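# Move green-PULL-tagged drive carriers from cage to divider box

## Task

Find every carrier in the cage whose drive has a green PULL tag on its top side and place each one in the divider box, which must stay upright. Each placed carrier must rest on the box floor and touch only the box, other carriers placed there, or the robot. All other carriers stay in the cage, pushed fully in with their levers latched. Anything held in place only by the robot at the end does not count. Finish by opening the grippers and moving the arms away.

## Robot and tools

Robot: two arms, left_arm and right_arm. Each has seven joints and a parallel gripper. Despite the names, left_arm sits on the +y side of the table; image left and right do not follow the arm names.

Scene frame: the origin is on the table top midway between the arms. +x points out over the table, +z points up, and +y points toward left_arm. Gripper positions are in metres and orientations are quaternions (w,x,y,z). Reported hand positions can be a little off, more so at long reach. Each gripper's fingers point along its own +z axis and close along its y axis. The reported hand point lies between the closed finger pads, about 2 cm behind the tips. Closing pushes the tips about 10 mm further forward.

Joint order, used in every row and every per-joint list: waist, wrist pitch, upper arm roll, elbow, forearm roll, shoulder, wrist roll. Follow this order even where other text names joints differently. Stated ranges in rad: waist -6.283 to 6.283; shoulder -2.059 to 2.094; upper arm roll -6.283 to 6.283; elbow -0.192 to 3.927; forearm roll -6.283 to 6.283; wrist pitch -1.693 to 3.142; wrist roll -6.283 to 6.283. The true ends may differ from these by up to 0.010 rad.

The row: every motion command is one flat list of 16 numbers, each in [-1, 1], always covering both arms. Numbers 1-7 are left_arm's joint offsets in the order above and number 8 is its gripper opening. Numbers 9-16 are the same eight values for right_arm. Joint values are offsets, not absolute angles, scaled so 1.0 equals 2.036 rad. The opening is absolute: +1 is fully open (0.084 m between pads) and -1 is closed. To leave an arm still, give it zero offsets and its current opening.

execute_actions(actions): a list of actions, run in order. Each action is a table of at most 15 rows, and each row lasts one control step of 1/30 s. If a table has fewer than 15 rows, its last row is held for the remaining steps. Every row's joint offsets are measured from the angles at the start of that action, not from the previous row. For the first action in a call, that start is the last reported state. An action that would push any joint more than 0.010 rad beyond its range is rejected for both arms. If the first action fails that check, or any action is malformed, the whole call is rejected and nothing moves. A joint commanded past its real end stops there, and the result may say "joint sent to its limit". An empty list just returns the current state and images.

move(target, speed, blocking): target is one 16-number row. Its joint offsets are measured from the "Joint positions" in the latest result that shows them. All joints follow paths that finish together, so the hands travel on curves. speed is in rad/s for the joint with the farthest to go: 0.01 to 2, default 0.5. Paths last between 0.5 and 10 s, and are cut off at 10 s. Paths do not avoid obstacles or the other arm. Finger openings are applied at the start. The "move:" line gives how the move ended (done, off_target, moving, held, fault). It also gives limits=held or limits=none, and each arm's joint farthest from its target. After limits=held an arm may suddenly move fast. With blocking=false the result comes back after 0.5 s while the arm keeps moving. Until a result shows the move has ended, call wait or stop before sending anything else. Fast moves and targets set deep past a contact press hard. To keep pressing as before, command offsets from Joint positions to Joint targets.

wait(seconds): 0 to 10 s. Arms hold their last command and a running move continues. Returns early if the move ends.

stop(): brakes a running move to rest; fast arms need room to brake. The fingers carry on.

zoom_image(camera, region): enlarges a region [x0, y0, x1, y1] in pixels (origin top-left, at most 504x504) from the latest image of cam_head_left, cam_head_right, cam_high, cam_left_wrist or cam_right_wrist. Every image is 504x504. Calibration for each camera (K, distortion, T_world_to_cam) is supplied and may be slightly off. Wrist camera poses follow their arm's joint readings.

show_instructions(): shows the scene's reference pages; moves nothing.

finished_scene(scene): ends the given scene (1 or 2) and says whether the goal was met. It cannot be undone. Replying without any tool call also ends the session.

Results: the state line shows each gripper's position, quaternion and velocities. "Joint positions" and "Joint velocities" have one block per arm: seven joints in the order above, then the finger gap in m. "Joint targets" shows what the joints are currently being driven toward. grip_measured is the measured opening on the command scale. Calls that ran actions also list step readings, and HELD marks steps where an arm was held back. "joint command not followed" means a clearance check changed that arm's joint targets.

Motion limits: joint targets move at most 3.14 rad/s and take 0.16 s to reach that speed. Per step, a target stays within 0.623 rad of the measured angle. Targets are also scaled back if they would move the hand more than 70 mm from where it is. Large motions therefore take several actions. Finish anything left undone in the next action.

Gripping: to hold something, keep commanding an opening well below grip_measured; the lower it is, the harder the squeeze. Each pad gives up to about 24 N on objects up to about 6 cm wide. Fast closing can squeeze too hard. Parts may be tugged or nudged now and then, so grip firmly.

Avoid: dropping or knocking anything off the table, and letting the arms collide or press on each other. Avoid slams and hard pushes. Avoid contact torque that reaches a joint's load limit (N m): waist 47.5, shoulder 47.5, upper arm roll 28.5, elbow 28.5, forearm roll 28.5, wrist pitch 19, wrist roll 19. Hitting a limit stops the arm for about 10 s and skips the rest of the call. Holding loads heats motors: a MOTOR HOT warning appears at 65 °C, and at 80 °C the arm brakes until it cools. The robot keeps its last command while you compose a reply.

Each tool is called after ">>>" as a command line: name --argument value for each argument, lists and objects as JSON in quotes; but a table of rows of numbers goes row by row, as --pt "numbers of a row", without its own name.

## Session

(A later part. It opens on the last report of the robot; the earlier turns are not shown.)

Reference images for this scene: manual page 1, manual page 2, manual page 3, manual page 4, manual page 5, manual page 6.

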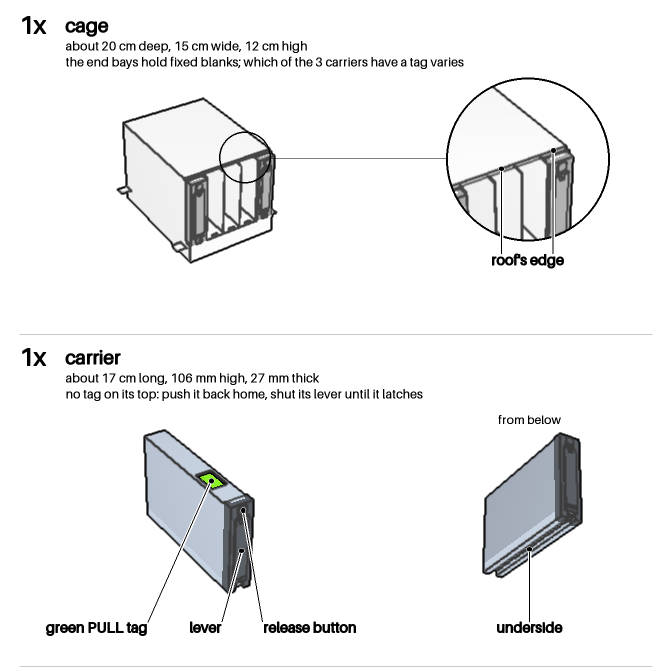

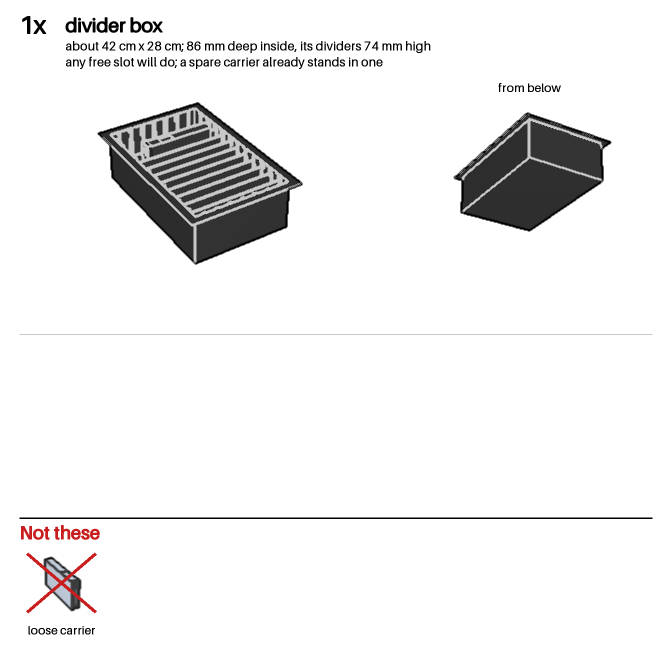

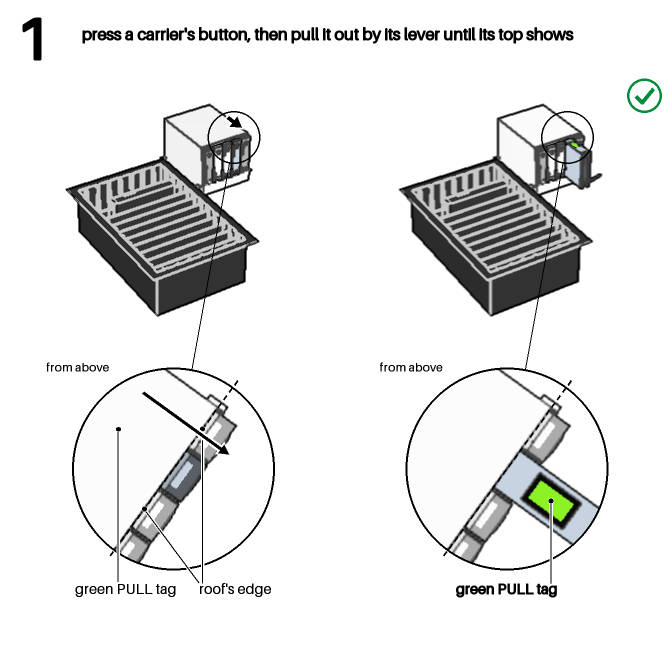

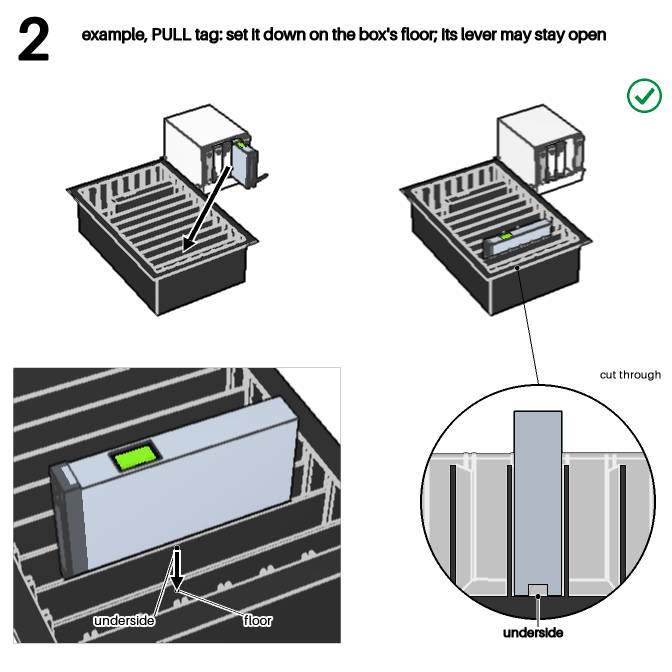

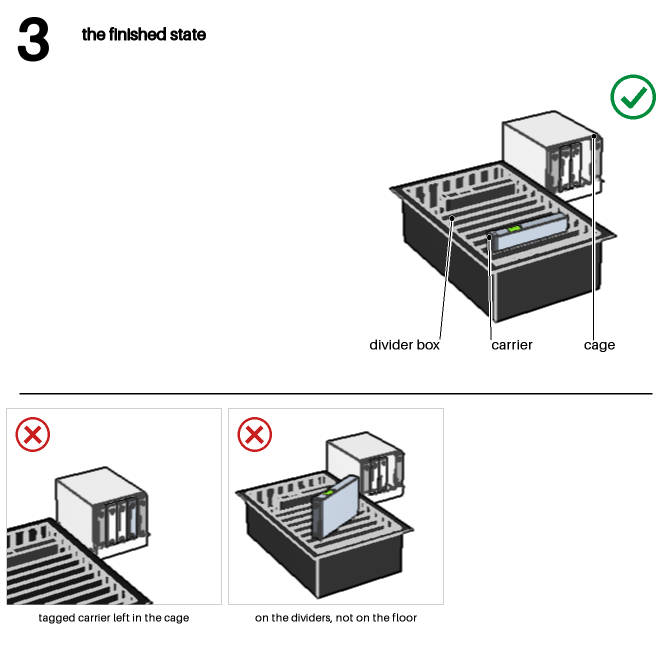

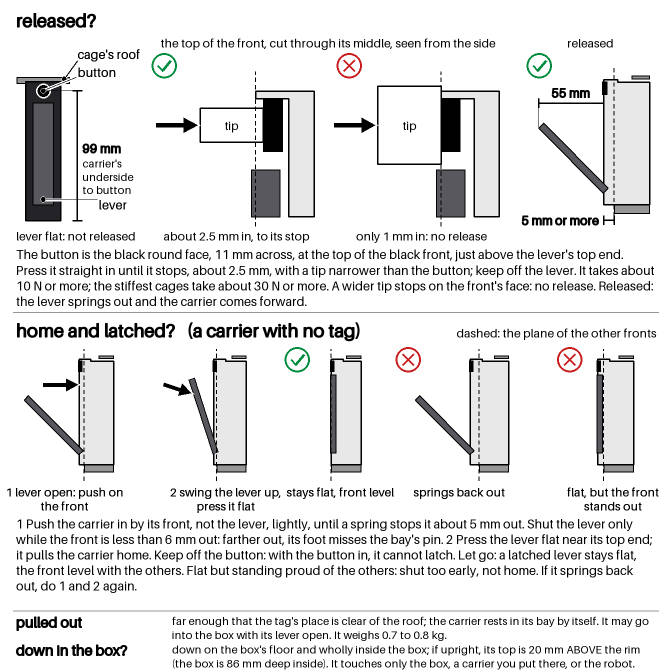

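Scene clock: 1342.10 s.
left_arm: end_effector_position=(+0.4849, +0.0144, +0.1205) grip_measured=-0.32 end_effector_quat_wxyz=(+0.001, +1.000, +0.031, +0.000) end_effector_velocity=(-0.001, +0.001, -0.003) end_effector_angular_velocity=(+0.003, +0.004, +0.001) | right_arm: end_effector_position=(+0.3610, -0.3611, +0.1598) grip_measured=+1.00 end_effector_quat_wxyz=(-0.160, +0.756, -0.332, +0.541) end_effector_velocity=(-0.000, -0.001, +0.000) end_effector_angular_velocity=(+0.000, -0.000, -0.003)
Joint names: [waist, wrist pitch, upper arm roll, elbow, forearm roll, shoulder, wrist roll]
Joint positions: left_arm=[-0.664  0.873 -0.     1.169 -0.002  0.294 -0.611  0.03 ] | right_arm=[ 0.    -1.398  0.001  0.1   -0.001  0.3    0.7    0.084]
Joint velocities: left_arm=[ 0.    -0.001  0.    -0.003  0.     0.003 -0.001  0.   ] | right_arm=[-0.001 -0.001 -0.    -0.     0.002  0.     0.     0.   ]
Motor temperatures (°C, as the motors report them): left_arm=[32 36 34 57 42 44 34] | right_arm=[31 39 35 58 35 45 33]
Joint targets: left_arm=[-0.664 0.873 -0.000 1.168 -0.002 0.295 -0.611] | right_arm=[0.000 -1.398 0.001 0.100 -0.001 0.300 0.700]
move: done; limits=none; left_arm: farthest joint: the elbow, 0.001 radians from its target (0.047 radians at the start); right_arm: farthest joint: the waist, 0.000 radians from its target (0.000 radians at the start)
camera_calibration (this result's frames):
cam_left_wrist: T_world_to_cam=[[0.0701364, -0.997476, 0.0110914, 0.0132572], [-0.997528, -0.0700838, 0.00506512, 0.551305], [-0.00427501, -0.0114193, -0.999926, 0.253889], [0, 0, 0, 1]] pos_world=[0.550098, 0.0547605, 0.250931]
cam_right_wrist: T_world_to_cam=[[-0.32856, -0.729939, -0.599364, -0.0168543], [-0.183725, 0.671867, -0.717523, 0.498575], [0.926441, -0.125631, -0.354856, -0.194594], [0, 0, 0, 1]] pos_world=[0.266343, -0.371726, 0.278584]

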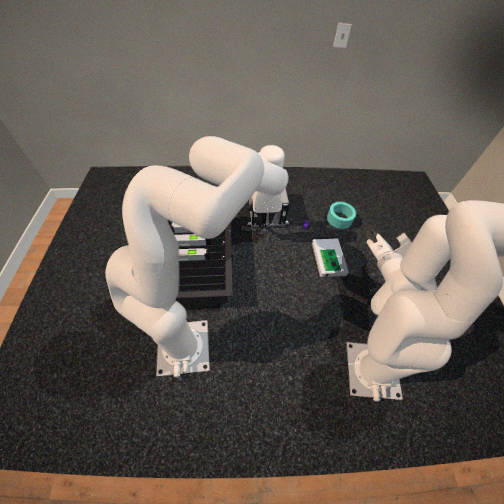

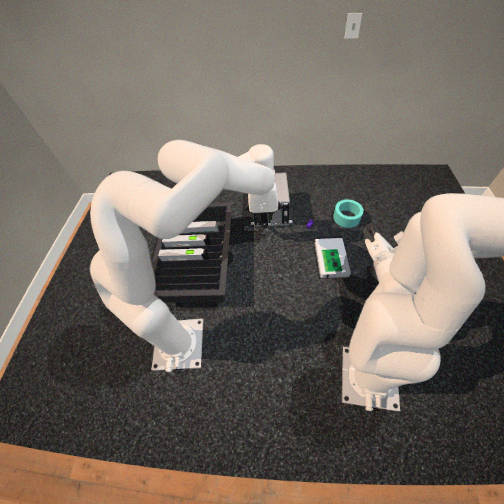

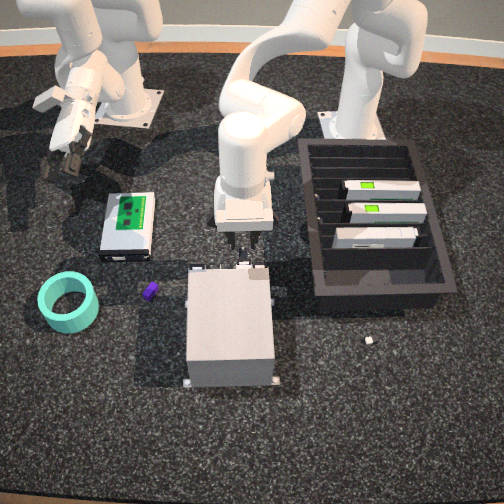

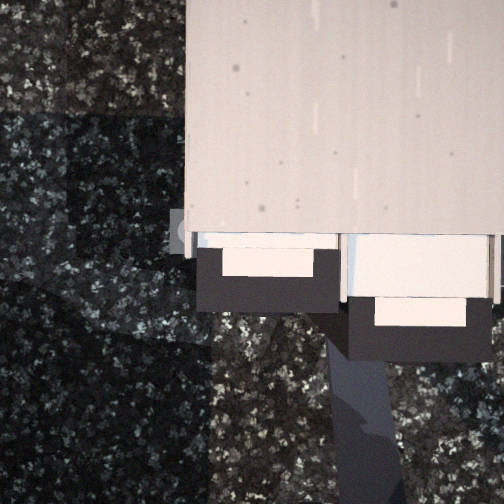

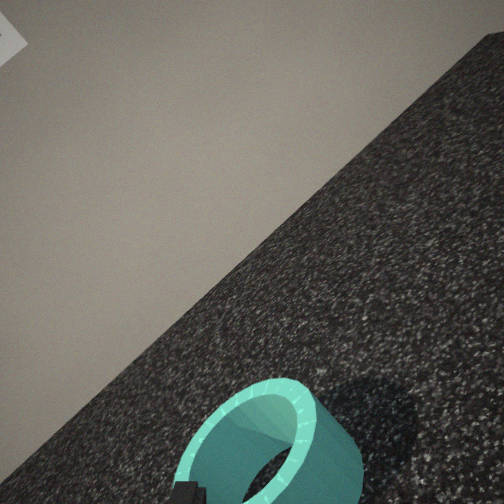

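>>> move --target '[0,-0.0513,0,-0.0170,0,0.0352,0,-0.3, 0,0,0,0,0,0,0,1]' --speed 0.15

>>> move --target '[0,0,0,0,0,0,0,-0.7, 0,0,0,0,0,0,0,1]'

>>> move --target '[0,0,0,0,0,0,0,-1, 0,0,0,0,0,0,0,1]'

Scene clock: 1347.73 s.
left_arm: end_effector_position=(+0.4846, +0.0147, +0.0780) grip_measured=-0.32 end_effector_quat_wxyz=(+0.001, +1.000, +0.031, -0.000) end_effector_velocity=(-0.001, +0.001, -0.002) end_effector_angular_velocity=(+0.002, +0.003, +0.001) | right_arm: end_effector_position=(+0.3610, -0.3611, +0.1598) grip_measured=+1.00 end_effector_quat_wxyz=(-0.160, +0.756, -0.332, +0.541) end_effector_velocity=(+0.000, -0.000, +0.000) end_effector_angular_velocity=(+0.000, -0.002, -0.001)
Joint names: [waist, wrist pitch, upper arm roll, elbow, forearm roll, shoulder, wrist roll]
Joint positions: left_arm=[-0.664  0.769 -0.     1.134 -0.002  0.366 -0.611  0.03 ] | right_arm=[ 0.    -1.398  0.001  0.1   -0.001  0.3    0.7    0.084]
Joint velocities: left_arm=[ 0.    -0.002  0.    -0.003 -0.     0.002 -0.     0.   ] | right_arm=[-0.001 -0.001  0.     0.001  0.001  0.     0.     0.   ]
Motor temperatures (°C, as the motors report them): left_arm=[32 36 34 57 42 44 34] | right_arm=[31 39 35 57 35 44 33]
Joint targets: left_arm=[-0.664 0.769 -0.000 1.134 -0.002 0.366 -0.611] | right_arm=[0.000 -1.398 0.001 0.100 -0.001 0.300 0.700]
move: done; limits=none; left_arm: farthest joint: the waist, 0.000 radians from its target (0.000 radians at the start); right_arm: farthest joint: the waist, 0.000 radians from its target (0.000 radians at the start)
camera_calibration (this result's frames):
cam_left_wrist: T_world_to_cam=[[0.0702783, -0.997476, 0.0101537, 0.0140342], [-0.997513, -0.070218, 0.00617429, 0.551071], [-0.00544573, -0.0105623, -0.999929, 0.211954], [0, 0, 0, 1]] pos_world=[0.549868, 0.0549326, 0.208394]
cam_right_wrist: T_world_to_cam=[[-0.32856, -0.729939, -0.599364, -0.0168543], [-0.183725, 0.671867, -0.717523, 0.498575], [0.926441, -0.125631, -0.354856, -0.194594], [0, 0, 0, 1]] pos_world=[0.266343, -0.371726, 0.278584]

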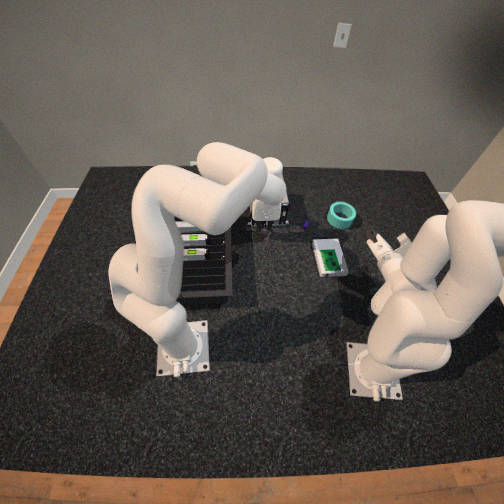

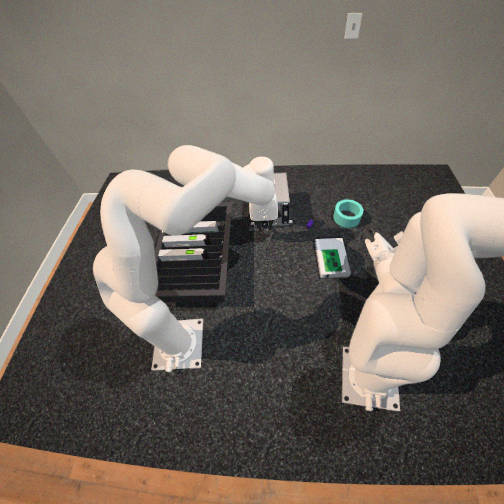

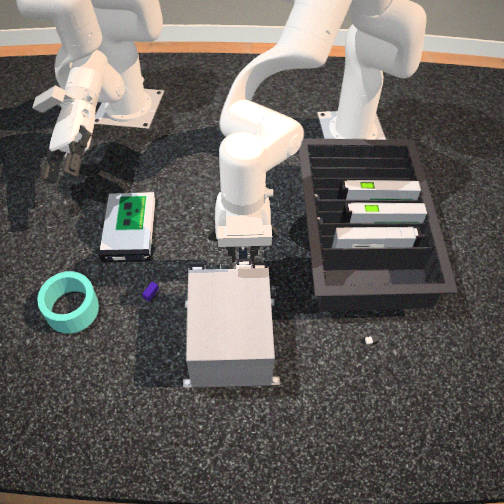

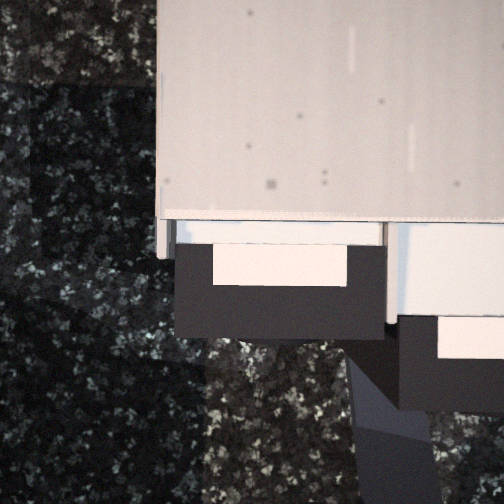

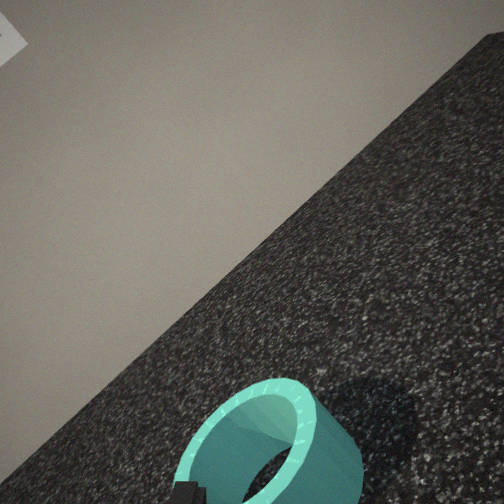

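Scene clock: 1348.23 s.
left_arm: end_effector_position=(+0.4845, +0.0147, +0.0780) grip_measured=-0.64 end_effector_quat_wxyz=(+0.000, +1.000, +0.031, -0.000) end_effector_velocity=(+0.000, -0.000, +0.000) end_effector_angular_velocity=(-0.000, -0.000, -0.001) | right_arm: end_effector_position=(+0.3610, -0.3611, +0.1598) grip_measured=+1.00 end_effector_quat_wxyz=(-0.160, +0.756, -0.332, +0.541) end_effector_velocity=(+0.000, -0.000, +0.000) end_effector_angular_velocity=(-0.001, -0.001, -0.001)
Joint names: [waist, wrist pitch, upper arm roll, elbow, forearm roll, shoulder, wrist roll]
Joint positions: left_arm=[-0.664  0.769 -0.     1.134 -0.002  0.366 -0.611  0.016] | right_arm=[ 0.    -1.398  0.001  0.1   -0.001  0.3    0.7    0.084]
Joint velocities: left_arm=[ 0.    -0.    -0.     0.     0.     0.     0.001 -0.   ] | right_arm=[-0.    -0.    -0.     0.     0.001 -0.    -0.001  0.   ]
Motor temperatures (°C, as the motors report them): left_arm=[32 36 34 57 42 44 34] | right_arm=[31 39 35 57 35 44 33]
Joint targets: left_arm=[-0.664 0.769 -0.000 1.134 -0.002 0.366 -0.611] | right_arm=[0.000 -1.398 0.001 0.100 -0.001 0.300 0.700]
move: done; limits=none; left_arm: farthest joint: the waist, 0.000 radians from its target (0.000 radians at the start); right_arm: farthest joint: the waist, 0.000 radians from its target (0.000 radians at the start)
camera_calibration (this result's frames):
cam_left_wrist: T_world_to_cam=[[0.0702781, -0.997476, 0.0101088, 0.0140555], [-0.997512, -0.0702174, 0.00623293, 0.551048], [-0.00550739, -0.0105217, -0.999929, 0.211959], [0, 0, 0, 1]] pos_world=[0.549857, 0.0549434, 0.208367]
cam_right_wrist: T_world_to_cam=[[-0.328559, -0.729939, -0.599364, -0.0168543], [-0.183725, 0.671867, -0.717523, 0.498575], [0.926442, -0.125631, -0.354856, -0.194594], [0, 0, 0, 1]] pos_world=[0.266343, -0.371726, 0.278584]

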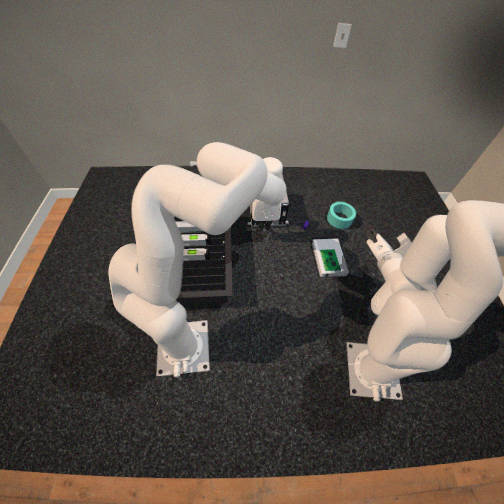

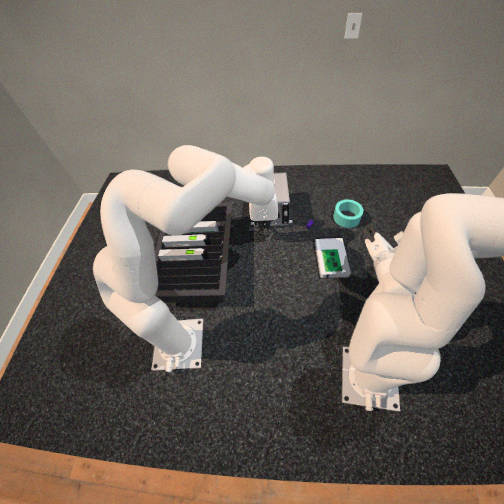

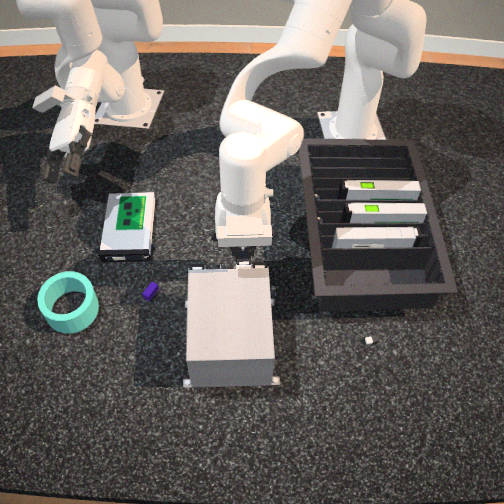

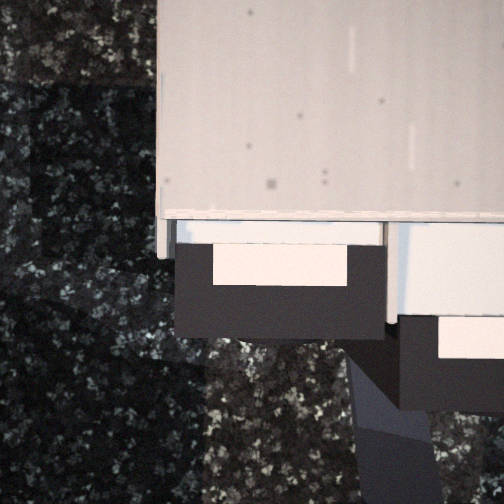

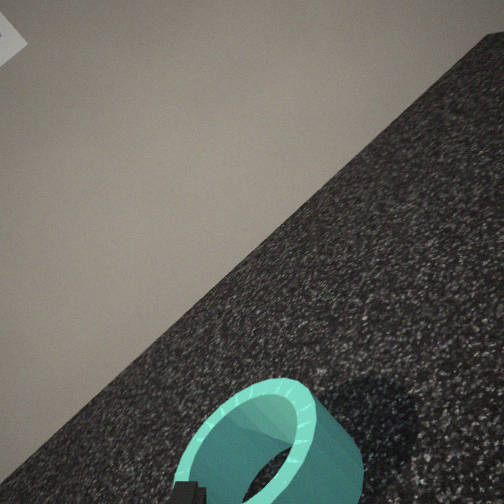

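Scene clock: 1348.73 s.
left_arm: end_effector_position=(+0.4845, +0.0147, +0.0780) grip_measured=-0.64 end_effector_quat_wxyz=(+0.000, +1.000, +0.031, -0.000) end_effector_velocity=(+0.001, +0.001, +0.000) end_effector_angular_velocity=(+0.001, +0.000, +0.002) | right_arm: end_effector_position=(+0.3610, -0.3611, +0.1598) grip_measured=+1.00 end_effector_quat_wxyz=(-0.160, +0.756, -0.332, +0.541) end_effector_velocity=(-0.000, +0.000, -0.000) end_effector_angular_velocity=(-0.001, +0.002, +0.002)
Joint names: [waist, wrist pitch, upper arm roll, elbow, forearm roll, shoulder, wrist roll]
Joint positions: left_arm=[-0.664  0.769 -0.     1.134 -0.002  0.366 -0.611  0.016] | right_arm=[ 0.    -1.398  0.001  0.1   -0.001  0.3    0.7    0.084]
Joint velocities: left_arm=[ 0.001  0.001  0.001  0.001 -0.     0.     0.001 -0.   ] | right_arm=[ 0.     0.001 -0.    -0.001 -0.001 -0.    -0.001  0.   ]
Motor temperatures (°C, as the motors report them): left_arm=[32 36 34 57 42 44 34] | right_arm=[31 39 35 57 35 44 33]
Joint targets: left_arm=[-0.664 0.769 -0.000 1.134 -0.002 0.366 -0.611] | right_arm=[0.000 -1.398 0.001 0.100 -0.001 0.300 0.700]
move: done; limits=none; left_arm: farthest joint: the waist, 0.000 radians from its target (0.000 radians at the start); right_arm: farthest joint: the waist, 0.000 radians from its target (0.000 radians at the start)
camera_calibration (this result's frames):
cam_left_wrist: T_world_to_cam=[[0.0702784, -0.997476, 0.0101075, 0.0140559], [-0.997512, -0.0702177, 0.00623485, 0.551048], [-0.00550939, -0.0105205, -0.999929, 0.211959], [0, 0, 0, 1]] pos_world=[0.549857, 0.0549437, 0.208366]
cam_right_wrist: T_world_to_cam=[[-0.328559, -0.729939, -0.599364, -0.0168542], [-0.183725, 0.671868, -0.717523, 0.498575], [0.926442, -0.125631, -0.354856, -0.194594], [0, 0, 0, 1]] pos_world=[0.266343, -0.371726, 0.278584]

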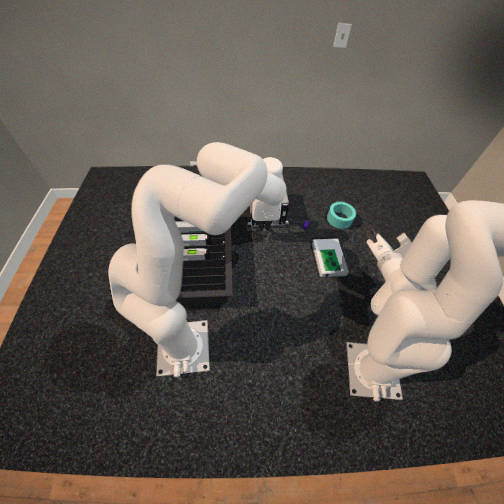

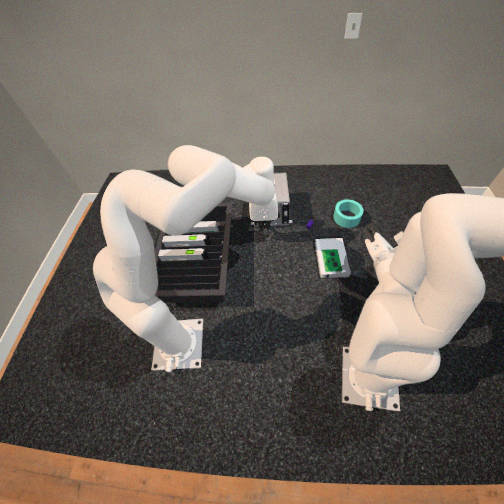

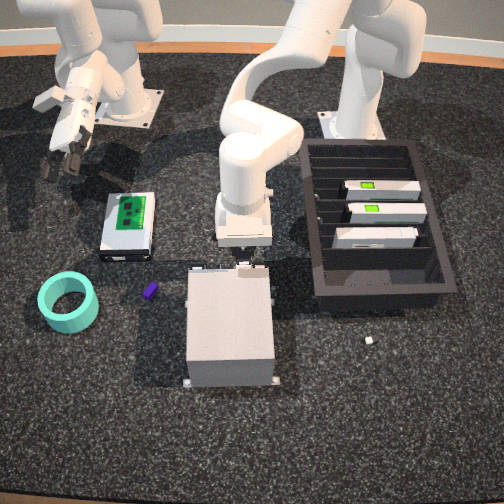

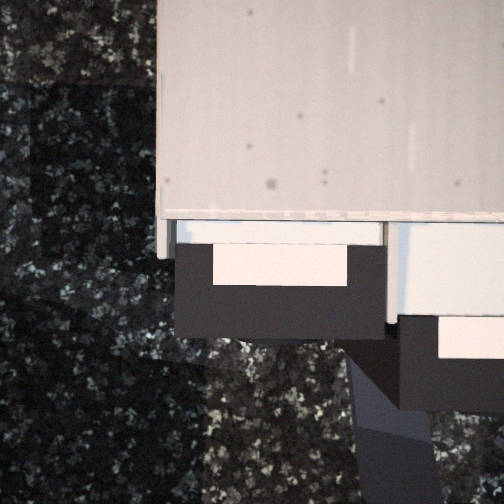

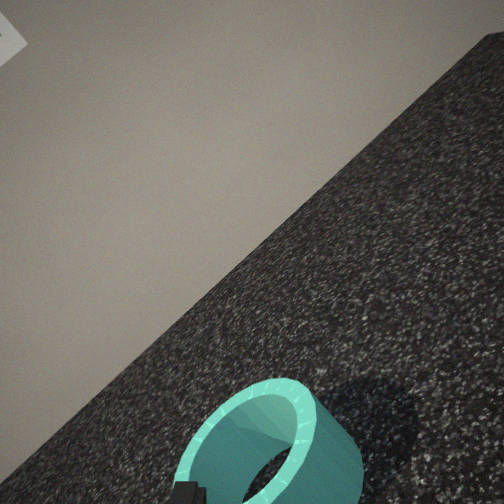

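>>> move --target '[-0.0168,-0.0169,0,-0.0500,0,-0.0336,-0.0168,-1, 0,0,0,0,0,0,0,1]' --speed 0.12

Scene clock: 1362.50 s.
left_arm: end_effector_position=(+0.4550, +0.0130, +0.0783) grip_measured=-0.65 end_effector_quat_wxyz=(+0.001, +1.000, +0.031, +0.000) end_effector_velocity=(-0.002, -0.001, -0.001) end_effector_angular_velocity=(+0.000, +0.002, -0.003) | right_arm: end_effector_position=(+0.3610, -0.3611, +0.1598) grip_measured=+1.00 end_effector_quat_wxyz=(-0.160, +0.756, -0.332, +0.541) end_effector_velocity=(+0.000, -0.001, +0.000) end_effector_angular_velocity=(-0.001, -0.001, -0.003)
Joint names: [waist, wrist pitch, upper arm roll, elbow, forearm roll, shoulder, wrist roll]
Joint positions: left_arm=[-0.698  0.734 -0.     1.033 -0.002  0.298 -0.645  0.016] | right_arm=[ 0.    -1.398  0.001  0.1   -0.001  0.3    0.7    0.084]
Joint velocities: left_arm=[-0.001 -0.001 -0.002 -0.004 -0.    -0.002 -0.001 -0.   ] | right_arm=[-0.002 -0.    -0.     0.     0.001 -0.    -0.     0.   ]
Motor temperatures (°C, as the motors report them): left_arm=[32 37 34 56 42 44 34] | right_arm=[31 39 35 57 35 44 33]
Joint targets: left_arm=[-0.698 0.734 -0.000 1.032 -0.002 0.297 -0.645] | right_arm=[0.000 -1.398 0.001 0.100 -0.001 0.300 0.700]
move: done; limits=none; left_arm: farthest joint: the waist, 0.001 radians from its target (0.035 radians at the start); right_arm: farthest joint: the waist, 0.000 radians from its target (0.000 radians at the start)
camera_calibration (this result's frames):
cam_left_wrist: T_world_to_cam=[[0.0703681, -0.997464, 0.0106667, 0.0142974], [-0.99751, -0.0703137, 0.00539364, 0.521481], [-0.00462995, -0.0110196, -0.999929, 0.211675], [0, 0, 0, 1]] pos_world=[0.520157, 0.053261, 0.208695]
cam_right_wrist: T_world_to_cam=[[-0.328559, -0.729939, -0.599365, -0.0168543], [-0.183725, 0.671868, -0.717523, 0.498575], [0.926442, -0.125631, -0.354856, -0.194594], [0, 0, 0, 1]] pos_world=[0.266343, -0.371726, 0.278584]

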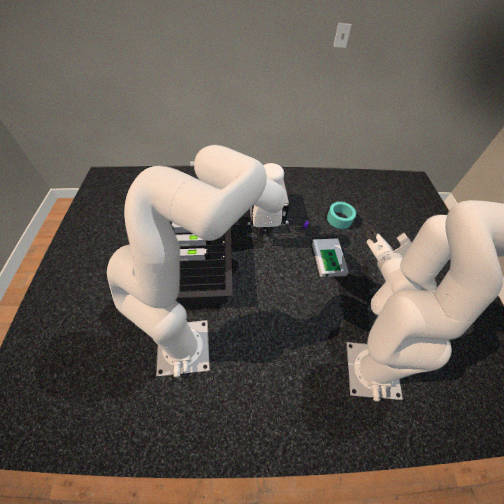

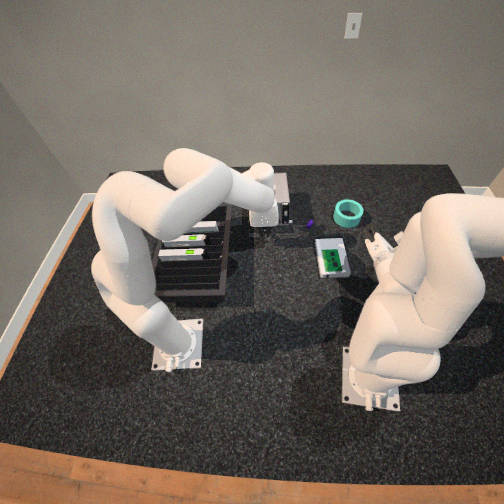

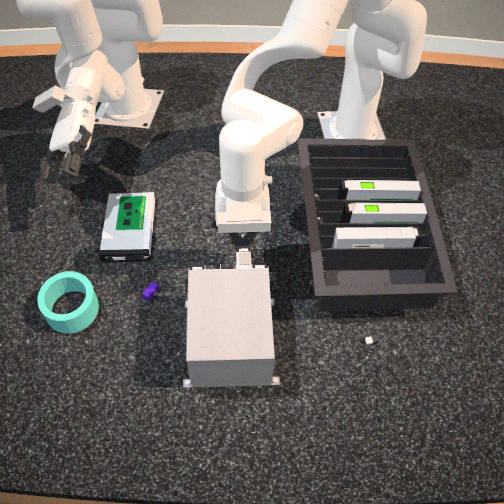

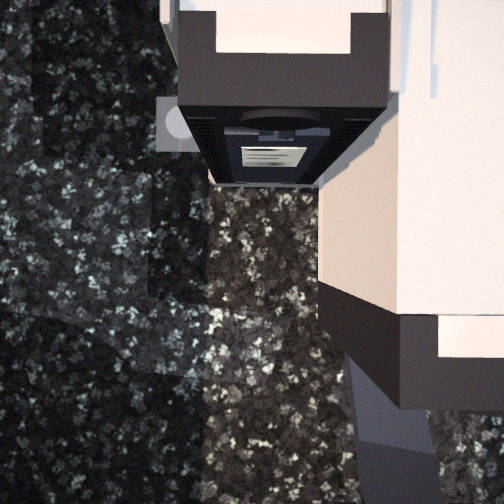

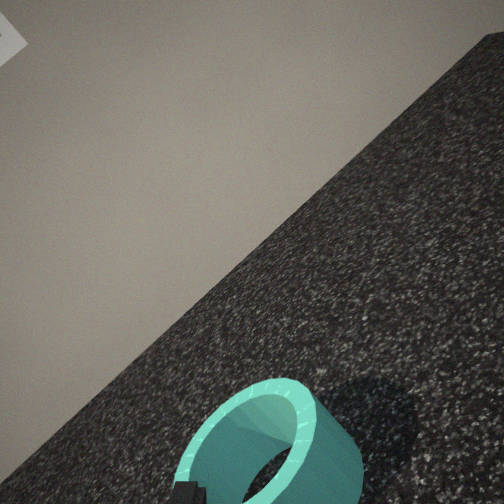

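>>> move --target '[-0.0189,-0.0141,0,-0.0470,0,-0.0323,-0.0189,-1, 0,0,0,0,0,0,0,1]' --speed 0.12

Scene clock: 1367.63 s.
left_arm: end_effector_position=(+0.4247, +0.0113, +0.0781) grip_measured=-0.65 end_effector_quat_wxyz=(+0.000, +1.000, +0.031, -0.000) end_effector_velocity=(-0.001, +0.001, -0.000) end_effector_angular_velocity=(+0.001, +0.001, +0.002) | right_arm: end_effector_position=(+0.3610, -0.3611, +0.1598) grip_measured=+1.00 end_effector_quat_wxyz=(-0.160, +0.756, -0.332, +0.541) end_effector_velocity=(-0.000, -0.001, +0.000) end_effector_angular_velocity=(-0.001, -0.001, -0.001)
Joint names: [waist, wrist pitch, upper arm roll, elbow, forearm roll, shoulder, wrist roll]
Joint positions: left_arm=[-0.736  0.706  0.     0.938 -0.002  0.232 -0.683  0.016] | right_arm=[ 0.    -1.398  0.001  0.1   -0.001  0.3    0.7    0.084]
Joint velocities: left_arm=[-0.001 -0.001  0.001 -0.003 -0.    -0.002 -0.002  0.   ] | right_arm=[-0.    -0.001 -0.001 -0.     0.     0.    -0.001 -0.   ]
Motor temperatures (°C, as the motors report them): left_arm=[32 37 34 56 42 44 34] | right_arm=[31 39 35 56 35 44 33]
Joint targets: left_arm=[-0.736 0.706 -0.000 0.937 -0.002 0.232 -0.683] | right_arm=[0.000 -1.398 0.001 0.100 -0.001 0.300 0.700]
move: done; limits=none; left_arm: farthest joint: the waist, 0.001 radians from its target (0.039 radians at the start); right_arm: farthest joint: the waist, 0.000 radians from its target (0.000 radians at the start)
camera_calibration (this result's frames):
cam_left_wrist: T_world_to_cam=[[0.0704988, -0.997462, 0.00998877, 0.0147273], [-0.997497, -0.0704396, 0.00615625, 0.491061], [-0.00543702, -0.0103978, -0.999931, 0.211684], [0, 0, 0, 1]] pos_world=[0.489944, 0.0514811, 0.208499]
cam_right_wrist: T_world_to_cam=[[-0.328559, -0.729939, -0.599365, -0.0168542], [-0.183725, 0.671868, -0.717523, 0.498575], [0.926442, -0.125631, -0.354856, -0.194594], [0, 0, 0, 1]] pos_world=[0.266343, -0.371726, 0.278584]

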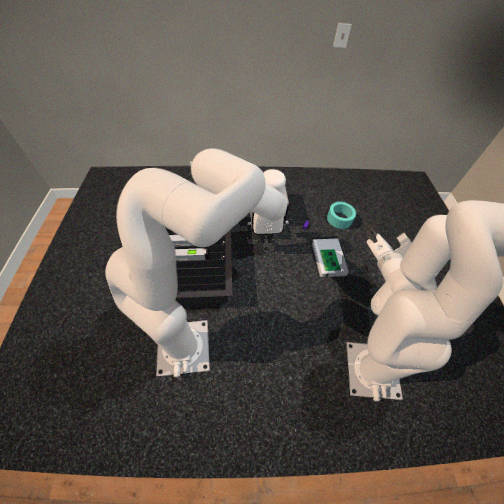

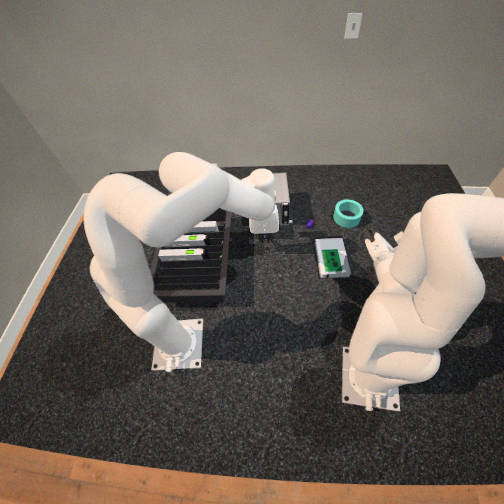

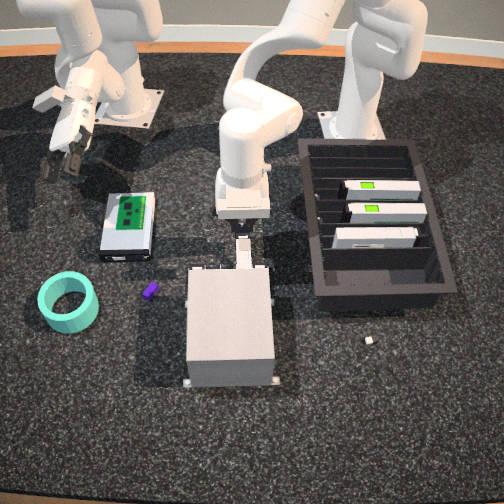

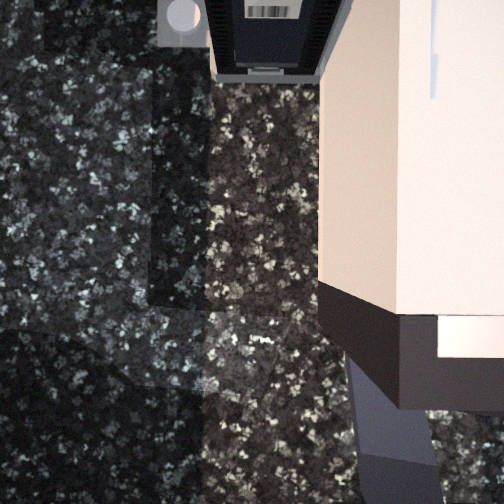

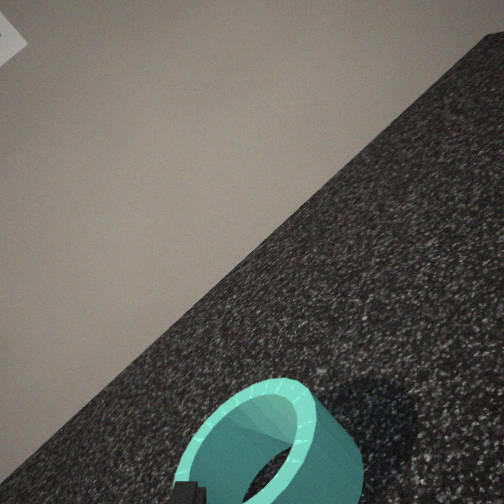

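>>> zoom_image --camera "cam_high" --region '[180, 160, 460, 320]'

Region (180, 160, 460, 320) of cam_high's 504x504 image, scaled by 1.800, with more detail than that image has; it fills the top 288 rows of this view, and the rest is white.

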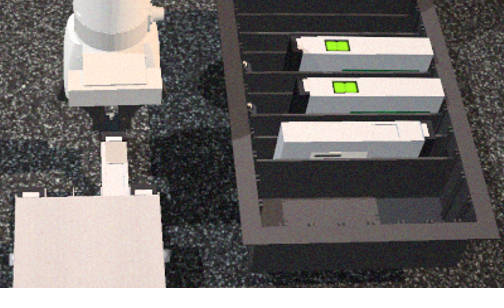

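>>> zoom_image --camera "cam_left_wrist" --region '[304, 0, 504, 200]'

>>> zoom_image --camera "cam_high" --region '[210, 220, 280, 290]'

Region (304, 0, 504, 200) of cam_left_wrist's 504x504 image, scaled by 2.520, with more detail than that image has.

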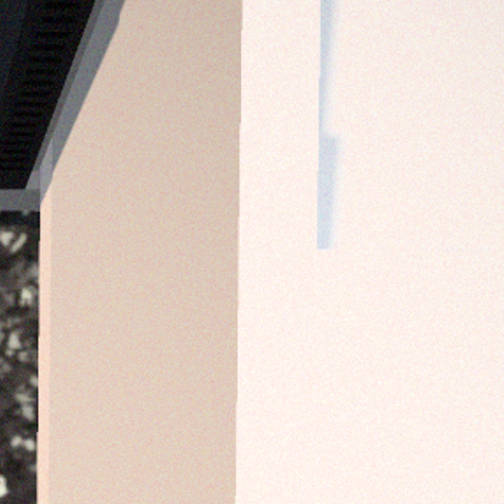

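Region (210, 220, 280, 290) of cam_high's 504x504 image, scaled by 7.200, with more detail than that image has.

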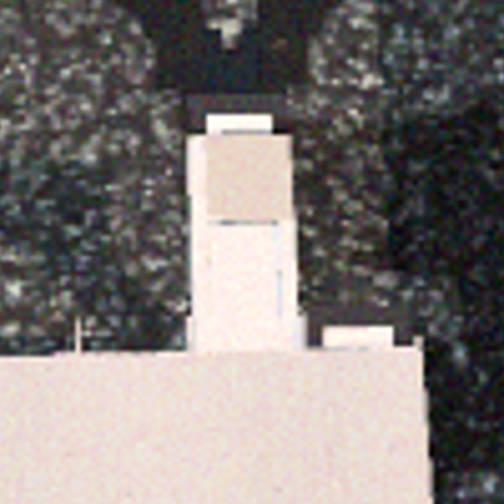

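>>> move --target '[-0.0135,-0.0088,0,-0.0297,0,-0.0209,-0.0135,-1, 0,0,0,0,0,0,0,1]' --speed 0.12

>>> zoom_image --camera "cam_high" --region '[200, 200, 290, 290]'

Scene clock: 1392.63 s.
left_arm: end_effector_position=(+0.4047, +0.0102, +0.0780) grip_measured=-0.65 end_effector_quat_wxyz=(+0.000, +1.000, +0.031, -0.000) end_effector_velocity=(-0.001, +0.000, -0.000) end_effector_angular_velocity=(+0.000, +0.001, +0.001) | right_arm: end_effector_position=(+0.3610, -0.3611, +0.1598) grip_measured=+1.00 end_effector_quat_wxyz=(-0.160, +0.756, -0.332, +0.541) end_effector_velocity=(+0.000, +0.001, +0.000) end_effector_angular_velocity=(-0.000, -0.000, +0.004)
Joint names: [waist, wrist pitch, upper arm roll, elbow, forearm roll, shoulder, wrist roll]
Joint positions: left_arm=[-0.763  0.688  0.     0.878 -0.002  0.19  -0.71   0.016] | right_arm=[ 0.    -1.398  0.001  0.1   -0.001  0.3    0.7    0.084]
Joint velocities: left_arm=[-0.001 -0.001 -0.    -0.004 -0.    -0.002 -0.002  0.   ] | right_arm=[ 0.001 -0.001  0.    -0.001 -0.002 -0.    -0.001  0.   ]
Motor temperatures (°C, as the motors report them): left_arm=[32 36 34 56 42 44 34] | right_arm=[31 39 35 56 35 44 33]
Joint targets: left_arm=[-0.763 0.688 0.000 0.877 -0.002 0.190 -0.710] | right_arm=[0.000 -1.398 0.001 0.100 -0.001 0.300 0.700]
move: done; limits=none; left_arm: farthest joint: the waist, 0.000 radians from its target (0.027 radians at the start); right_arm: farthest joint: the waist, 0.000 radians from its target (0.000 radians at the start)
camera_calibration (this result's frames):
cam_left_wrist: T_world_to_cam=[[0.0706081, -0.997454, 0.0100348, 0.0150034], [-0.99749, -0.07055, 0.00603707, 0.471109], [-0.00531374, -0.0104358, -0.999931, 0.21134], [0, 0, 0, 1]] pos_world=[0.46999, 0.0504074, 0.208331]
cam_right_wrist: T_world_to_cam=[[-0.328559, -0.729939, -0.599365, -0.0168542], [-0.183725, 0.671868, -0.717523, 0.498575], [0.926442, -0.12563, -0.354856, -0.194594], [0, 0, 0, 1]] pos_world=[0.266343, -0.371726, 0.278584]

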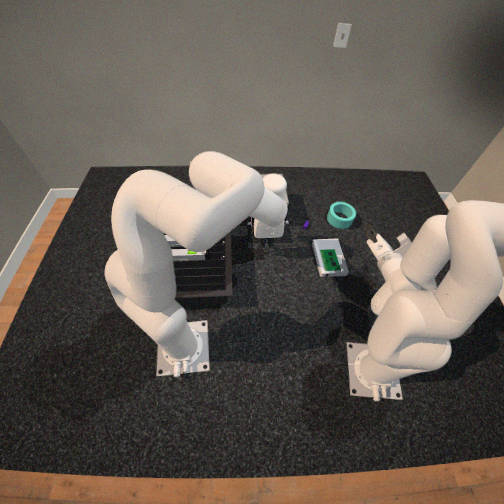

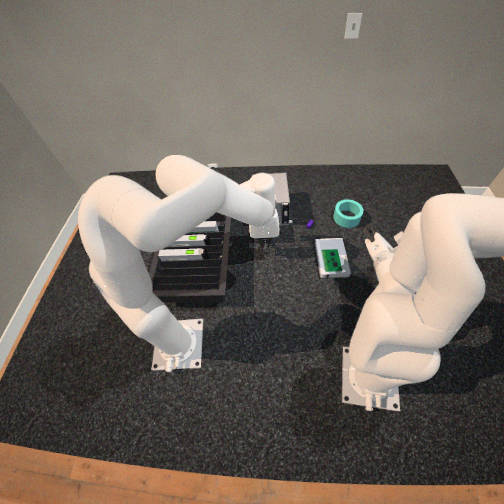

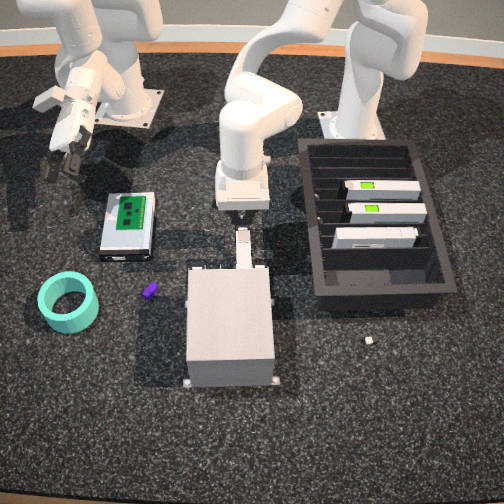

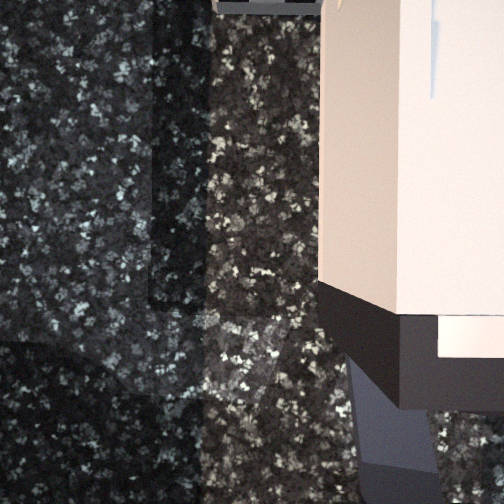

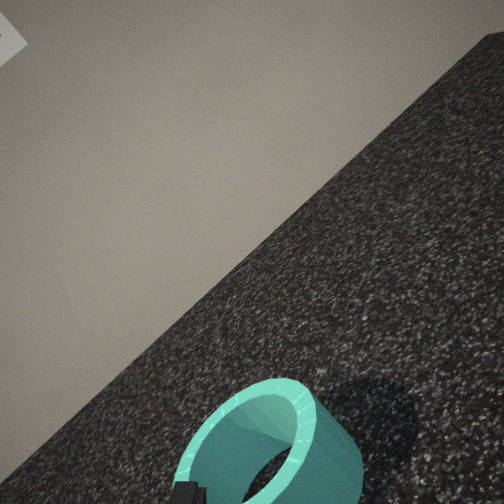

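Region (200, 200, 290, 290) of cam_high's 504x504 image, scaled by 5.600, with more detail than that image has.

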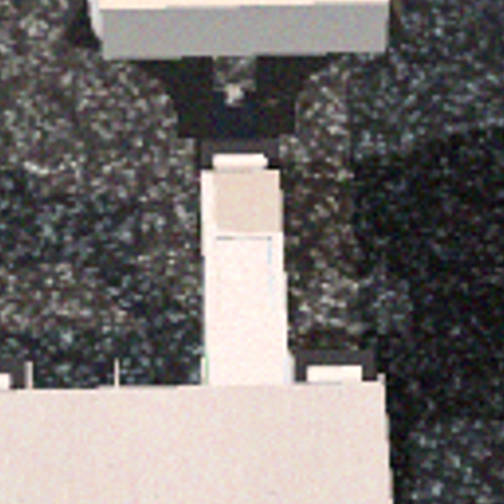

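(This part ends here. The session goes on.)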